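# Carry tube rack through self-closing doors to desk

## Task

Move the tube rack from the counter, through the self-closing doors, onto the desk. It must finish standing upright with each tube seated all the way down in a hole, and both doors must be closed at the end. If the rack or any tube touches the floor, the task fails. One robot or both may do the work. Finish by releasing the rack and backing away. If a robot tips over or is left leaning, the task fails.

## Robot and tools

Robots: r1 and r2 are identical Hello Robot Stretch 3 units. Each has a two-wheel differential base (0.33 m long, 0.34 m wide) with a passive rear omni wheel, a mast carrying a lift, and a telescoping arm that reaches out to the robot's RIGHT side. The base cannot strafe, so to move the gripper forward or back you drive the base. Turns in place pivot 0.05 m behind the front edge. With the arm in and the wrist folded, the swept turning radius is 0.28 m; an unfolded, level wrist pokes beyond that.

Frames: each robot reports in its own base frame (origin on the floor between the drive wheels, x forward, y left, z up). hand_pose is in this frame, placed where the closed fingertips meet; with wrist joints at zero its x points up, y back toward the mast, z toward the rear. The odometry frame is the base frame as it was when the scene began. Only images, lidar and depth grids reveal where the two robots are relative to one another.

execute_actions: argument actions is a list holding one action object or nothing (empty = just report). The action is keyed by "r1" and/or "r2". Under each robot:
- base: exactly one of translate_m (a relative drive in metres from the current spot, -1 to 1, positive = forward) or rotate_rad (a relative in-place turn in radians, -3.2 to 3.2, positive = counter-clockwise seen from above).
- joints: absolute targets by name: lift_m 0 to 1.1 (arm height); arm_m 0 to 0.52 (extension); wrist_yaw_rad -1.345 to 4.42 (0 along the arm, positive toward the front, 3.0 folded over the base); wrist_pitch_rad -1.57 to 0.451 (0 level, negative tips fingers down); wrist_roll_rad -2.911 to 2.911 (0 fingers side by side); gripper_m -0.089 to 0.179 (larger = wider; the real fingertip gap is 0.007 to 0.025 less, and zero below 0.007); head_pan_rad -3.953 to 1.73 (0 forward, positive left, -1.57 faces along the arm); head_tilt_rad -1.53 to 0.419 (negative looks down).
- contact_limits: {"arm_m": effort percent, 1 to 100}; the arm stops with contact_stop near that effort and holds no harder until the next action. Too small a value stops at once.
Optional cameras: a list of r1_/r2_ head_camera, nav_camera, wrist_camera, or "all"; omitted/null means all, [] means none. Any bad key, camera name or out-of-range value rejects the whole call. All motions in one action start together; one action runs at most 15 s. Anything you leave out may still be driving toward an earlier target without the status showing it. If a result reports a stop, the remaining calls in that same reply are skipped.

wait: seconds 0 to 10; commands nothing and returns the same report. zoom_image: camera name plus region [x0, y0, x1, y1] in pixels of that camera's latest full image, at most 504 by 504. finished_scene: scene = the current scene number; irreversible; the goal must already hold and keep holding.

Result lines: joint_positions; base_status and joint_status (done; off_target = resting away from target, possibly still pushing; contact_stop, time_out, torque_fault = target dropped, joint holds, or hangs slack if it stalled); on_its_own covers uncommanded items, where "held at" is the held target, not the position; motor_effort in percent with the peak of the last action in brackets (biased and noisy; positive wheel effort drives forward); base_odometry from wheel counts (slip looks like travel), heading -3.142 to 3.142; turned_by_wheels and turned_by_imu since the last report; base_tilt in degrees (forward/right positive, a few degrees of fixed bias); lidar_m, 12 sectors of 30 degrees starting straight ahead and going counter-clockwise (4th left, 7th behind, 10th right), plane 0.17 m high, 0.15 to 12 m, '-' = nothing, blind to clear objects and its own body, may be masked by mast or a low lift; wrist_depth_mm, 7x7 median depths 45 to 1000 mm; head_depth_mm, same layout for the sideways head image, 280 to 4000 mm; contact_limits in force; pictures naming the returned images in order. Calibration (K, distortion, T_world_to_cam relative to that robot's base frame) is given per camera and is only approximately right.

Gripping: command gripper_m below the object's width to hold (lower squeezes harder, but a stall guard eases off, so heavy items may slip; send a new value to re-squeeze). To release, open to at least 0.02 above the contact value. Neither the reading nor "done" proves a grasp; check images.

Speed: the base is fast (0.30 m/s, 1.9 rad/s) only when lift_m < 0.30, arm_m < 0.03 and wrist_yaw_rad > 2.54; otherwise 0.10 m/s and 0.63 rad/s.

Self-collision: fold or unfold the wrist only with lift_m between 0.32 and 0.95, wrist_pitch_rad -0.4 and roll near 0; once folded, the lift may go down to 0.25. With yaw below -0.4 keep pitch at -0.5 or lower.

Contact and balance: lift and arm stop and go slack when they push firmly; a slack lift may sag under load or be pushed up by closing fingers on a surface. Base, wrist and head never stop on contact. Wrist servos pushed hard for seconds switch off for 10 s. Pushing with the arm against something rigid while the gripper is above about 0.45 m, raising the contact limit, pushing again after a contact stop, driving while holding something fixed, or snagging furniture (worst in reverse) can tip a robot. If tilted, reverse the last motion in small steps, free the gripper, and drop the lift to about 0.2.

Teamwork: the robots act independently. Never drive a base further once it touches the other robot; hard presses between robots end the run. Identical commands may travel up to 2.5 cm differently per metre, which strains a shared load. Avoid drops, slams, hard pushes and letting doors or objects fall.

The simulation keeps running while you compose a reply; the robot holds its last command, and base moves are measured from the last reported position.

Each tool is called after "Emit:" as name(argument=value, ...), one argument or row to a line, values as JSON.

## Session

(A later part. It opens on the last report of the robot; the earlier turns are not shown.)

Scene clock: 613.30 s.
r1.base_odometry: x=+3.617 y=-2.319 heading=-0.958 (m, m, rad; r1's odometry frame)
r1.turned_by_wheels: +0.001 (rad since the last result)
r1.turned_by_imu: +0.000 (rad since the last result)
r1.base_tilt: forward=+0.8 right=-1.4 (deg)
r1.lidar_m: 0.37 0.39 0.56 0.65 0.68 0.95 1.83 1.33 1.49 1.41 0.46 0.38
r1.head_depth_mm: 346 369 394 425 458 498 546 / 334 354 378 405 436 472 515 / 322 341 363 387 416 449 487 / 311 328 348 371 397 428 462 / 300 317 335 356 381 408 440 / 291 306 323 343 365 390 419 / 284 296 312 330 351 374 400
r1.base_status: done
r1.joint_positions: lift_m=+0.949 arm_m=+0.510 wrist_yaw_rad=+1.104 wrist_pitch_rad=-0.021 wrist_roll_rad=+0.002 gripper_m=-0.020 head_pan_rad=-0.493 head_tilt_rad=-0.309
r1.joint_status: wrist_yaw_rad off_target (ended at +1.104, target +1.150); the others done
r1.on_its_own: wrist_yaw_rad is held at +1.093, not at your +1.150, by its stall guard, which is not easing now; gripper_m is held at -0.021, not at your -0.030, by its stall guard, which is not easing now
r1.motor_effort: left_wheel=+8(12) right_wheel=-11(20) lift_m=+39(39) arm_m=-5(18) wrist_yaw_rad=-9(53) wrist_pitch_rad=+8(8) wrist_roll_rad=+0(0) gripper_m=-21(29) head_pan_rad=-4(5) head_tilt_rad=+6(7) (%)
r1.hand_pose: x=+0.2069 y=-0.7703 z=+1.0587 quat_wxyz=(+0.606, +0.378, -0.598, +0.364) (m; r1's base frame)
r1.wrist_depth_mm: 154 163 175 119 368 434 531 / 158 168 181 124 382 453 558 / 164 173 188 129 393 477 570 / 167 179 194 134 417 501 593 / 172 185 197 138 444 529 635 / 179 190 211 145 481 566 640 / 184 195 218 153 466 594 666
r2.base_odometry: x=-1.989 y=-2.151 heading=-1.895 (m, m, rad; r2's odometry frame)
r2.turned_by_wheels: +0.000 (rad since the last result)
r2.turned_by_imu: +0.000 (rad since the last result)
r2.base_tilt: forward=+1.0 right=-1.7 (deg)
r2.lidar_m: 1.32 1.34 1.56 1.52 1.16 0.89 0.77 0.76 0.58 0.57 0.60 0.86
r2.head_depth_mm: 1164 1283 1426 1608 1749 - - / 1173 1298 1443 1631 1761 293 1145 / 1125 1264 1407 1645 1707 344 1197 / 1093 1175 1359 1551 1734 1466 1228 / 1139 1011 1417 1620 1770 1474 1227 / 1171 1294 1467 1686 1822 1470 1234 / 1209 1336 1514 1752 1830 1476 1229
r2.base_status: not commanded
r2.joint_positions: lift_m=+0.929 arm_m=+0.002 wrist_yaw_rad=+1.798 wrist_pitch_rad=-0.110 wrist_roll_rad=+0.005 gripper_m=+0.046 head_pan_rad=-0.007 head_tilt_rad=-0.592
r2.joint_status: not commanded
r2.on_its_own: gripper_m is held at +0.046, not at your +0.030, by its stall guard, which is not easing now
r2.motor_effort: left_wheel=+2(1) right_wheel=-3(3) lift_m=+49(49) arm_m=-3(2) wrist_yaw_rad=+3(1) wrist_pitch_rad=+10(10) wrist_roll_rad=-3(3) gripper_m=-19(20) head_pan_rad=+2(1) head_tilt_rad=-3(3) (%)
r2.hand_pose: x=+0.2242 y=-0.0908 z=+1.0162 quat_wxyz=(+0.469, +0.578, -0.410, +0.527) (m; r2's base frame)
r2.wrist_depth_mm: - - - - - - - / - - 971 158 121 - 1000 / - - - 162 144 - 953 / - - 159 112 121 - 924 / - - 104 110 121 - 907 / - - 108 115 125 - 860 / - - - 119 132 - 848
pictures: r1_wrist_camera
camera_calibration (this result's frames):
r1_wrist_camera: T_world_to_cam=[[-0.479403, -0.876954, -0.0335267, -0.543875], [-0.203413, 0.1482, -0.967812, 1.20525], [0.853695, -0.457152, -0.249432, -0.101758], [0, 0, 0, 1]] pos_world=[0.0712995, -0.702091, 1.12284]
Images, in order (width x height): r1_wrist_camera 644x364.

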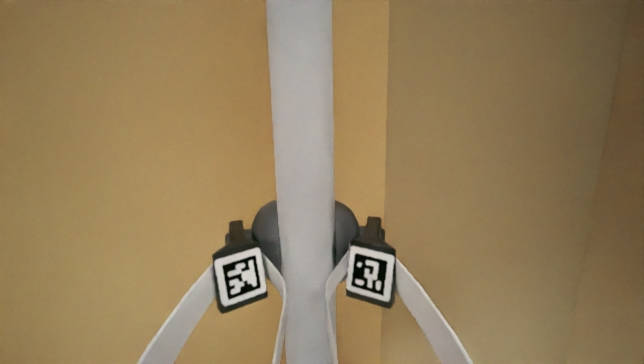

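Emit:
execute_actions(
  actions=[
    {"r1":{"base":{"translate_m":-0.15},"joints":{"arm_m":0.475,"wrist_yaw_rad":1.2}}},
  ],
  cameras=[],
)

Emit:
execute_actions(
  actions=[
    {"r1":{"base":{"translate_m":-0.14},"joints":{"arm_m":0.41,"wrist_yaw_rad":1.3}}},
  ],
  cameras=["r1_wrist_camera"],
)

Emit:
execute_actions(
  actions=[
    {"r1":{"base":{"translate_m":-0.12},"joints":{"arm_m":0.31,"wrist_yaw_rad":1.4}}},
  ],
  cameras=["r1_wrist_camera"],
)

Scene clock: 619.67 s.
r1.base_odometry: x=+3.531 y=-2.197 heading=-0.957 (m, m, rad; r1's odometry frame)
r1.turned_by_wheels: +0.000 (rad since the last result)
r1.turned_by_imu: -0.005 (rad since the last result)
r1.base_tilt: forward=+1.0 right=-1.4 (deg)
r1.lidar_m: 0.49 0.56 0.68 0.66 0.68 0.94 1.68 1.20 1.48 1.43 0.54 0.49
r1.head_depth_mm: 418 444 473 510 548 593 648 / 410 435 464 497 536 578 628 / 403 428 455 487 523 565 612 / 397 420 446 477 511 550 598 / 390 412 438 466 499 538 581 / 383 405 429 457 489 525 566 / 377 398 421 448 479 513 553
r1.base_status: done
r1.joint_positions: lift_m=+0.949 arm_m=+0.476 wrist_yaw_rad=+1.183 wrist_pitch_rad=-0.021 wrist_roll_rad=+0.002 gripper_m=-0.017 head_pan_rad=-0.493 head_tilt_rad=-0.309
r1.joint_status: all done
r1.on_its_own: gripper_m is held at -0.018, not at your -0.030, by its stall guard, which is not easing now; wrist_yaw_rad is at rest, and its effort (+14) is outside its rest range (-12 to +12)
r1.motor_effort: left_wheel=+4(15) right_wheel=-5(18) lift_m=+40(40) arm_m=-9(21) wrist_yaw_rad=+14(79) wrist_pitch_rad=+8(8) wrist_roll_rad=+0(0) gripper_m=-20(29) head_pan_rad=-4(5) head_tilt_rad=+6(7) (%)
r1.hand_pose: x=+0.2153 y=-0.7173 z=+1.0587 quat_wxyz=(+0.591, +0.401, -0.583, +0.388) (m; r1's base frame)
r1.wrist_depth_mm: 179 184 187 125 198 603 635 / 187 190 194 130 204 612 660 / 192 197 201 136 213 655 681 / 201 204 208 140 220 686 697 / 206 211 216 143 607 713 714 / 216 221 221 150 659 762 723 / 224 228 236 160 251 807 720
r2.base_odometry: x=-1.989 y=-2.151 heading=-1.895 (m, m, rad; r2's odometry frame)
r2.turned_by_wheels: +0.000 (rad since the last result)
r2.turned_by_imu: +0.000 (rad since the last result)
r2.base_tilt: forward=+1.0 right=-1.7 (deg)
r2.lidar_m: 1.16 1.22 1.28 1.52 1.16 0.88 0.77 0.76 0.58 0.57 0.60 0.86
r2.head_depth_mm: 1161 1279 1422 1605 1758 - - / 1174 1293 1444 1631 1760 293 1145 / 1207 1318 1476 1684 1779 344 1198 / 959 1058 1194 1367 1580 1470 1225 / 1025 899 1282 1472 1674 1472 1225 / 1078 1143 1367 1574 1763 1474 1230 / 1136 1232 1461 1709 1848 1468 1230
r2.base_status: not commanded
r2.joint_positions: lift_m=+0.929 arm_m=+0.002 wrist_yaw_rad=+1.798 wrist_pitch_rad=-0.110 wrist_roll_rad=+0.005 gripper_m=+0.046 head_pan_rad=-0.007 head_tilt_rad=-0.592
r2.joint_status: not commanded
r2.on_its_own: gripper_m is held at +0.046, not at your +0.030, by its stall guard, which is not easing now
r2.motor_effort: left_wheel=+1(2) right_wheel=-3(2) lift_m=+49(49) arm_m=-3(3) wrist_yaw_rad=+1(3) wrist_pitch_rad=+10(10) wrist_roll_rad=-3(3) gripper_m=-20(19) head_pan_rad=+3(2) head_tilt_rad=-3(3) (%)
r2.hand_pose: x=+0.2242 y=-0.0908 z=+1.0162 quat_wxyz=(+0.469, +0.578, -0.410, +0.527) (m; r2's base frame)
r2.wrist_depth_mm: - - - - - - - / 963 - 790 158 121 - 982 / - - - 161 144 - 957 / - - 159 112 121 - 918 / - - 104 110 121 - 899 / - - 108 115 124 - 871 / - - - 119 132 - 833
pictures: none
No camera images: the call's "cameras" was empty. Leave "cameras" out to get every camera's image.

Scene clock: 622.47 s.
r1.base_odometry: x=+3.450 y=-2.082 heading=-0.957 (m, m, rad; r1's odometry frame)
r1.turned_by_wheels: +0.000 (rad since the last result)
r1.turned_by_imu: -0.048 (rad since the last result)
r1.base_tilt: forward=+0.8 right=-1.5 (deg)
r1.lidar_m: 0.56 0.69 0.69 0.66 0.67 0.90 1.55 1.11 1.12 1.44 0.57 0.55
r1.head_depth_mm: 445 472 503 538 579 625 678 / 445 471 502 537 576 623 675 / 443 469 499 534 574 620 674 / 441 468 498 533 572 616 670 / 440 466 497 530 568 614 666 / 438 465 494 528 567 612 664 / 437 463 492 526 564 608 660
r1.base_status: done
r1.joint_positions: lift_m=+0.949 arm_m=+0.411 wrist_yaw_rad=+1.283 wrist_pitch_rad=-0.022 wrist_roll_rad=+0.002 gripper_m=-0.017 head_pan_rad=-0.493 head_tilt_rad=-0.308
r1.joint_status: all done
r1.on_its_own: gripper_m is held at -0.018, not at your -0.030, by its stall guard, which is not easing now; wrist_yaw_rad is at rest, and its effort (+14) is outside its rest range (-12 to +12)
r1.motor_effort: left_wheel=+4(36) right_wheel=-7(18) lift_m=+39(40) arm_m=-8(21) wrist_yaw_rad=+14(90) wrist_pitch_rad=+8(9) wrist_roll_rad=+0(0) gripper_m=-20(30) head_pan_rad=-4(4) head_tilt_rad=+6(6) (%)
r1.hand_pose: x=+0.2238 y=-0.6280 z=+1.0583 quat_wxyz=(+0.571, +0.430, -0.562, +0.416) (m; r1's base frame)
r1.wrist_depth_mm: 223 214 205 130 186 734 741 / 232 222 212 134 192 765 775 / 244 232 221 140 200 830 782 / 256 243 229 145 208 860 777 / 265 253 240 148 215 921 785 / 280 266 252 155 228 920 798 / 296 277 261 167 237 - 816
r2.base_odometry: x=-1.989 y=-2.151 heading=-1.895 (m, m, rad; r2's odometry frame)
r2.turned_by_wheels: +0.000 (rad since the last result)
r2.turned_by_imu: +0.000 (rad since the last result)
r2.base_tilt: forward=+0.9 right=-1.6 (deg)
r2.lidar_m: 1.00 1.13 1.14 1.52 1.16 0.88 0.77 0.76 0.58 0.57 0.60 0.86
r2.head_depth_mm: 1164 1281 1430 1609 1763 - - / 1177 1298 1442 1629 1760 293 1147 / 3927 1355 1503 1675 1774 344 1201 / 3912 - 3187 2222 1710 1472 1230 / 832 923 1058 1241 1462 1470 1221 / 934 1013 1180 1411 1658 1471 1232 / 1024 690 1359 1623 1774 1468 1227
r2.base_status: not commanded
r2.joint_positions: lift_m=+0.929 arm_m=+0.002 wrist_yaw_rad=+1.798 wrist_pitch_rad=-0.110 wrist_roll_rad=+0.005 gripper_m=+0.046 head_pan_rad=-0.007 head_tilt_rad=-0.592
r2.joint_status: not commanded
r2.on_its_own: gripper_m is held at +0.046, not at your +0.030, by its stall guard, which is not easing now
r2.motor_effort: left_wheel=+2(2) right_wheel=-3(3) lift_m=+49(49) arm_m=-2(3) wrist_yaw_rad=+2(2) wrist_pitch_rad=+10(10) wrist_roll_rad=-3(3) gripper_m=-20(20) head_pan_rad=+1(2) head_tilt_rad=-3(3) (%)
r2.hand_pose: x=+0.2242 y=-0.0908 z=+1.0162 quat_wxyz=(+0.469, +0.578, -0.410, +0.527) (m; r2's base frame)
r2.wrist_depth_mm: - - - 884 - - - / 884 - 625 158 120 - 969 / - - 721 162 143 - 936 / - - 159 112 121 - 925 / - - 104 110 120 - 886 / - - 108 115 125 - 874 / - - - 119 132 - 836
pictures: r1_wrist_camera
camera_calibration (this result's frames):
r1_wrist_camera: T_world_to_cam=[[-0.315375, -0.948376, -0.0334778, -0.492585], [-0.227772, 0.109896, -0.967493, 1.16833], [0.921227, -0.297498, -0.250672, 0.0353346], [0, 0, 0, 1]] pos_world=[0.0782118, -0.585039, 1.12271]
Images, in order (width x height): r1_wrist_camera 644x364.

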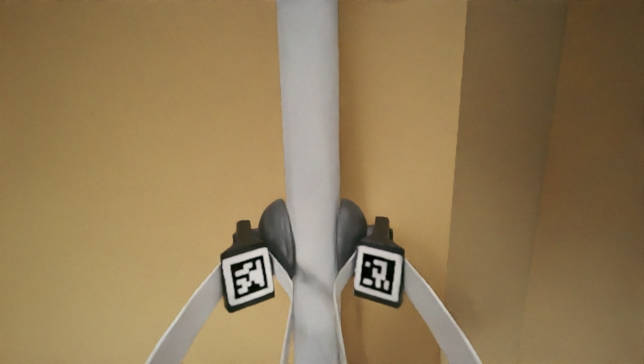

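Scene clock: 625.73 s.
r1.base_odometry: x=+3.381 y=-1.984 heading=-0.957 (m, m, rad; r1's odometry frame)
r1.turned_by_wheels: +0.000 (rad since the last result)
r1.turned_by_imu: -0.035 (rad since the last result)
r1.base_tilt: forward=+0.8 right=-1.4 (deg)
r1.lidar_m: 0.60 0.80 0.69 0.65 0.66 0.86 1.43 1.56 1.02 1.44 0.56 0.55
r1.head_depth_mm: 436 462 491 525 562 605 656 / 442 467 496 530 569 615 669 / 447 473 503 538 578 624 678 / 451 478 509 545 587 634 691 / 455 483 515 553 594 644 702 / 461 489 522 561 604 655 714 / 466 496 529 568 613 667 725
r1.base_status: done
r1.joint_positions: lift_m=+0.949 arm_m=+0.311 wrist_yaw_rad=+1.303 wrist_pitch_rad=-0.024 wrist_roll_rad=+0.002 gripper_m=-0.017 head_pan_rad=-0.493 head_tilt_rad=-0.308
r1.joint_status: wrist_yaw_rad off_target (ended at +1.303, target +1.400); the others done
r1.on_its_own: wrist_yaw_rad is held at +1.319, not at your +1.400, by its stall guard, which is not easing now; gripper_m is held at -0.018, not at your -0.030, by its stall guard, which is not easing now; wrist_yaw_rad is at rest, and its effort (+14) is outside its rest range (-12 to +12)
r1.motor_effort: left_wheel=+2(37) right_wheel=-6(20) lift_m=+40(39) arm_m=-9(19) wrist_yaw_rad=+14(85) wrist_pitch_rad=+9(10) wrist_roll_rad=+0(0) gripper_m=-20(29) head_pan_rad=-4(4) head_tilt_rad=+5(5) (%)
r1.hand_pose: x=+0.2251 y=-0.5233 z=+1.0580 quat_wxyz=(+0.567, +0.436, -0.557, +0.422) (m; r1's base frame)
r1.wrist_depth_mm: 271 247 220 134 183 923 836 / 288 257 231 139 190 949 841 / 304 269 239 143 196 - 856 / 323 284 250 149 203 - 897 / 341 297 268 152 208 - 896 / 364 315 284 159 215 - 910 / 391 335 288 177 233 - 913
r2.base_odometry: x=-1.989 y=-2.151 heading=-1.895 (m, m, rad; r2's odometry frame)
r2.turned_by_wheels: +0.000 (rad since the last result)
r2.turned_by_imu: +0.000 (rad since the last result)
r2.base_tilt: forward=+1.0 right=-1.7 (deg)
r2.lidar_m: 0.88 0.95 1.07 1.52 1.16 0.88 0.77 0.76 0.58 0.57 0.60 0.86
r2.head_depth_mm: 1164 1277 1420 1609 1749 - - / 1179 1291 1449 1638 1766 293 1144 / 3921 1357 1515 1682 1783 344 1197 / - - 3611 2433 1828 1471 1227 / - - 3159 1064 1240 1394 1231 / 725 820 915 1083 1421 1468 1226 / 820 985 1160 1463 1743 1475 1225
r2.base_status: not commanded
r2.joint_positions: lift_m=+0.929 arm_m=+0.002 wrist_yaw_rad=+1.798 wrist_pitch_rad=-0.110 wrist_roll_rad=+0.005 gripper_m=+0.046 head_pan_rad=-0.007 head_tilt_rad=-0.592
r2.joint_status: not commanded
r2.on_its_own: gripper_m is held at +0.046, not at your +0.030, by its stall guard, which is not easing now
r2.motor_effort: left_wheel=+2(2) right_wheel=-3(2) lift_m=+49(49) arm_m=-2(2) wrist_yaw_rad=+2(2) wrist_pitch_rad=+10(10) wrist_roll_rad=-3(3) gripper_m=-20(20) head_pan_rad=+2(2) head_tilt_rad=-3(3) (%)
r2.hand_pose: x=+0.2242 y=-0.0908 z=+1.0162 quat_wxyz=(+0.469, +0.578, -0.410, +0.527) (m; r2's base frame)
r2.wrist_depth_mm: - - - - - - - / - 613 693 158 120 - 986 / - - 705 161 143 - 966 / - - 159 112 121 - 934 / - - 104 110 121 - 896 / - - 108 115 125 - 889 / - - - 119 131 - 843
pictures: r1_wrist_camera
camera_calibration (this result's frames):
r1_wrist_camera: T_world_to_cam=[[-0.296937, -0.954316, -0.0333107, -0.400281], [-0.231043, 0.10565, -0.96719, 1.15501], [0.926524, -0.279498, -0.25186, 0.0746761], [0, 0, 0, 1]] pos_world=[0.0788106, -0.483149, 1.12259]
Images, in order (width x height): r1_wrist_camera 644x364.

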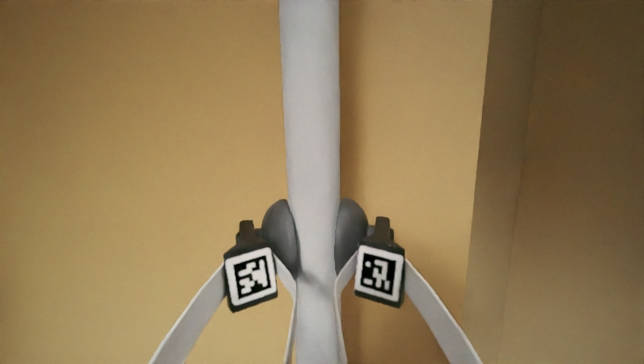

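Emit:
execute_actions(
  actions=[
    {"r1":{"base":{"translate_m":-0.09},"joints":{"arm_m":0.19,"wrist_yaw_rad":1.3}}},
  ],
  cameras=[],
)

Emit:
execute_actions(
  actions=[
    {"r1":{"base":{"translate_m":-0.06},"joints":{"arm_m":0.07,"wrist_yaw_rad":1.3}}},
  ],
  cameras=["r1_wrist_camera","r2_nav_camera","r2_head_camera"],
)

Scene clock: 632.40 s.
r1.base_odometry: x=+3.329 y=-1.910 heading=-0.957 (m, m, rad; r1's odometry frame)
r1.turned_by_wheels: +0.000 (rad since the last result)
r1.turned_by_imu: -0.002 (rad since the last result)
r1.base_tilt: forward=+0.7 right=-1.5 (deg)
r1.lidar_m: 0.86 0.89 0.68 0.64 0.66 0.86 1.34 1.46 0.97 1.45 1.33 0.93
r1.head_depth_mm: 1085 1159 1243 1342 1461 1590 1476 / 1007 1060 1130 1204 1324 1428 1478 / 946 1000 1065 1136 1210 1309 1402 / 889 938 992 1053 1119 1205 1297 / 839 882 929 984 1042 1113 1189 / 792 833 874 922 978 1032 1103 / 754 788 823 867 912 968 1023
r1.base_status: done
r1.joint_positions: lift_m=+0.949 arm_m=+0.190 wrist_yaw_rad=+1.298 wrist_pitch_rad=-0.021 wrist_roll_rad=+0.002 gripper_m=-0.018 head_pan_rad=-0.493 head_tilt_rad=-0.308
r1.joint_status: all done
r1.on_its_own: gripper_m is held at -0.018, not at your -0.030, by its stall guard, which is not easing now
r1.motor_effort: left_wheel=+1(8) right_wheel=+0(15) lift_m=+39(39) arm_m=-6(10) wrist_yaw_rad=+1(31) wrist_pitch_rad=+8(9) wrist_roll_rad=+0(0) gripper_m=-9(20) head_pan_rad=-4(5) head_tilt_rad=+5(6) (%)
r1.hand_pose: x=+0.2249 y=-0.4041 z=+1.0586 quat_wxyz=(+0.568, +0.434, -0.559, +0.421) (m; r1's base frame)
r1.wrist_depth_mm: 627 679 738 827 935 - 942 / 664 700 775 856 959 - 950 / 669 734 810 899 993 - 970 / 702 746 815 911 - - 994 / 727 794 831 - - - 978 / 732 793 857 - - - - / 763 837 941 - - - -
r2.base_odometry: x=-1.989 y=-2.151 heading=-1.895 (m, m, rad; r2's odometry frame)
r2.turned_by_wheels: +0.000 (rad since the last result)
r2.turned_by_imu: +0.000 (rad since the last result)
r2.base_tilt: forward=+1.0 right=-1.6 (deg)
r2.lidar_m: 1.43 1.52 1.02 1.52 1.16 0.88 0.77 0.76 0.58 0.57 0.60 0.86
r2.head_depth_mm: 1158 1274 1427 1601 1752 - - / 1178 1296 1446 1631 1766 293 1148 / 1191 1319 1458 1665 1788 344 1199 / 1194 1316 1477 1687 1830 1467 1229 / 1220 1347 1517 1718 1839 1473 1232 / 1231 1367 1539 1749 1828 1465 1228 / 1250 1387 1563 1780 1837 1472 1226
r2.base_status: not commanded
r2.joint_positions: lift_m=+0.929 arm_m=+0.002 wrist_yaw_rad=+1.798 wrist_pitch_rad=-0.110 wrist_roll_rad=+0.005 gripper_m=+0.046 head_pan_rad=-0.007 head_tilt_rad=-0.592
r2.joint_status: not commanded
r2.on_its_own: gripper_m is held at +0.046, not at your +0.030, by its stall guard, which is not easing now
r2.motor_effort: left_wheel=+2(2) right_wheel=-3(3) lift_m=+49(49) arm_m=-3(2) wrist_yaw_rad=+3(3) wrist_pitch_rad=+10(10) wrist_roll_rad=-3(3) gripper_m=-20(19) head_pan_rad=+2(3) head_tilt_rad=-3(3) (%)
r2.hand_pose: x=+0.2242 y=-0.0908 z=+1.0162 quat_wxyz=(+0.469, +0.578, -0.410, +0.527) (m; r2's base frame)
r2.wrist_depth_mm: - - - - - - - / 564 - - 158 120 - 998 / - - - 162 143 - 941 / - - 159 112 121 - 928 / - - 104 110 121 - 885 / - - 108 115 125 - 871 / - - - 120 131 - 832
pictures: none
No camera images: the call's "cameras" was empty. Leave "cameras" out to get every camera's image.

Scene clock: 634.53 s.
r1.base_odometry: x=+3.295 y=-1.861 heading=-0.957 (m, m, rad; r1's odometry frame)
r1.turned_by_wheels: +0.000 (rad since the last result)
r1.turned_by_imu: -0.001 (rad since the last result)
r1.base_tilt: forward=+0.7 right=-1.5 (deg)
r1.lidar_m: 0.92 0.95 0.67 0.64 0.65 0.85 1.28 1.40 0.93 1.45 1.43 0.99
r1.head_depth_mm: 1163 1241 1333 1444 1557 1680 1481 / 1077 1136 1222 1307 1417 1535 1482 / 1014 1072 1138 1221 1304 1401 1455 / 953 1004 1062 1127 1203 1293 1380 / 897 941 992 1050 1117 1193 1275 / 850 890 933 989 1043 1110 1180 / 809 842 885 928 978 1033 1099
r1.base_status: done
r1.joint_positions: lift_m=+0.949 arm_m=+0.070 wrist_yaw_rad=+1.299 wrist_pitch_rad=-0.021 wrist_roll_rad=+0.002 gripper_m=-0.018 head_pan_rad=-0.493 head_tilt_rad=-0.308
r1.joint_status: all done
r1.on_its_own: gripper_m is held at -0.018, not at your -0.030, by its stall guard, which is not easing now
r1.motor_effort: left_wheel=+1(4) right_wheel=+0(4) lift_m=+39(39) arm_m=-6(7) wrist_yaw_rad=+1(1) wrist_pitch_rad=+7(8) wrist_roll_rad=+0(0) gripper_m=-8(9) head_pan_rad=-4(4) head_tilt_rad=+5(6) (%)
r1.hand_pose: x=+0.2249 y=-0.2841 z=+1.0586 quat_wxyz=(+0.568, +0.434, -0.559, +0.421) (m; r1's base frame)
r1.wrist_depth_mm: 683 729 796 880 938 - - / 692 747 832 882 - - - / 728 773 856 949 - - - / 718 790 898 977 - - - / 760 820 892 - - - - / 774 869 948 - - - - / 796 893 - - - - -
r2.base_odometry: x=-1.989 y=-2.151 heading=-1.895 (m, m, rad; r2's odometry frame)
r2.turned_by_wheels: +0.000 (rad since the last result)
r2.turned_by_imu: +0.000 (rad since the last result)
r2.base_tilt: forward=+1.0 right=-1.7 (deg)
r2.lidar_m: 1.43 1.52 0.99 1.52 1.16 0.89 0.77 0.76 0.58 0.57 0.60 0.86
r2.head_depth_mm: 1163 1282 1422 1597 1757 - - / 1176 1295 1446 1633 1777 293 1148 / 1186 1321 1459 1657 1779 344 1200 / 1199 1315 1466 1694 1834 1468 1228 / 1219 1349 1509 1725 1834 1473 1229 / 1235 1369 1531 1754 1843 1470 1231 / 1251 1391 1563 1775 1824 1471 1231
r2.base_status: not commanded
r2.joint_positions: lift_m=+0.929 arm_m=+0.002 wrist_yaw_rad=+1.798 wrist_pitch_rad=-0.110 wrist_roll_rad=+0.005 gripper_m=+0.046 head_pan_rad=-0.007 head_tilt_rad=-0.592
r2.joint_status: not commanded
r2.on_its_own: gripper_m is held at +0.046, not at your +0.030, by its stall guard, which is not easing now
r2.motor_effort: left_wheel=+2(1) right_wheel=-3(3) lift_m=+49(49) arm_m=-2(3) wrist_yaw_rad=+1(1) wrist_pitch_rad=+10(10) wrist_roll_rad=-3(3) gripper_m=-19(19) head_pan_rad=+3(1) head_tilt_rad=-2(3) (%)
r2.hand_pose: x=+0.2242 y=-0.0908 z=+1.0162 quat_wxyz=(+0.469, +0.578, -0.410, +0.527) (m; r2's base frame)
r2.wrist_depth_mm: - - - - - - - / - - - 158 120 - 994 / - - - 162 143 - 950 / - - 159 112 121 - 917 / - - 105 110 121 - 894 / - - 108 114 125 - 864 / - - - 119 131 - 838
pictures: r1_wrist_camera, r2_head_camera (sideways: a quarter turn clockwise sets it upright), r2_nav_camera (sideways: a quarter turn counterclockwise sets it upright)
camera_calibration (this result's frames):
r1_wrist_camera: T_world_to_cam=[[-0.300949, -0.953056, -0.0333878, -0.170789], [-0.228529, 0.106066, -0.967742, 1.13038], [0.925853, -0.283611, -0.249721, 0.138583], [0, 0, 0, 1]] pos_world=[0.0786177, -0.243362, 1.12282]
r2_head_camera: T_world_to_cam=[[-0.515342, -0.021867, -0.856705, 1.13752], [-0.0555681, 0.998423, 0.00794211, -0.0046652], [0.855181, 0.0516984, -0.515745, 0.626901], [0, 0, 0, 1]] pos_world=[0.0498369, -0.00287785, 1.29787]
r2_nav_camera: T_world_to_cam=[[0.549349, 0.00483529, 0.835579, -1.05351], [-0.0077743, -0.99991, 0.0108974, 0.0435298], [0.835557, -0.0124825, -0.549262, 0.669137], [0, 0, 0, 1]] pos_world=[0.019979, 0.0569724, 1.24735]
Images, in order (width x height): r1_wrist_camera 644x364, r2_head_camera 896x504, r2_nav_camera 672x504.

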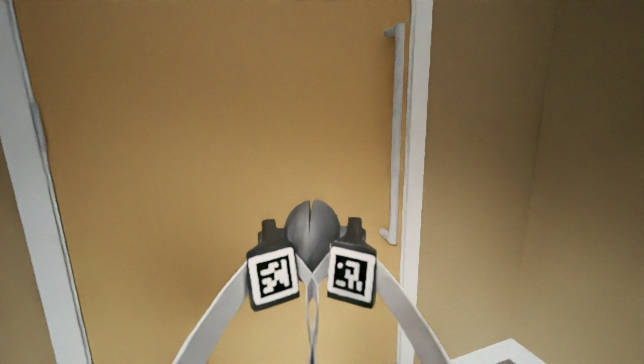

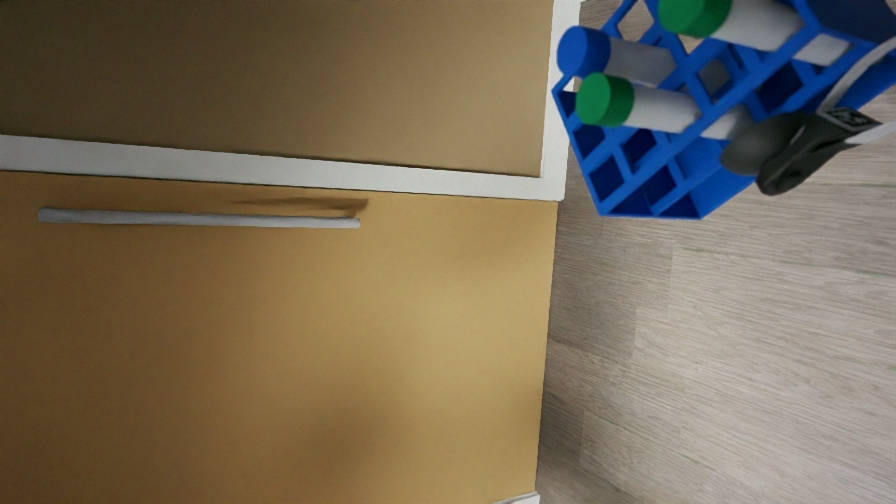

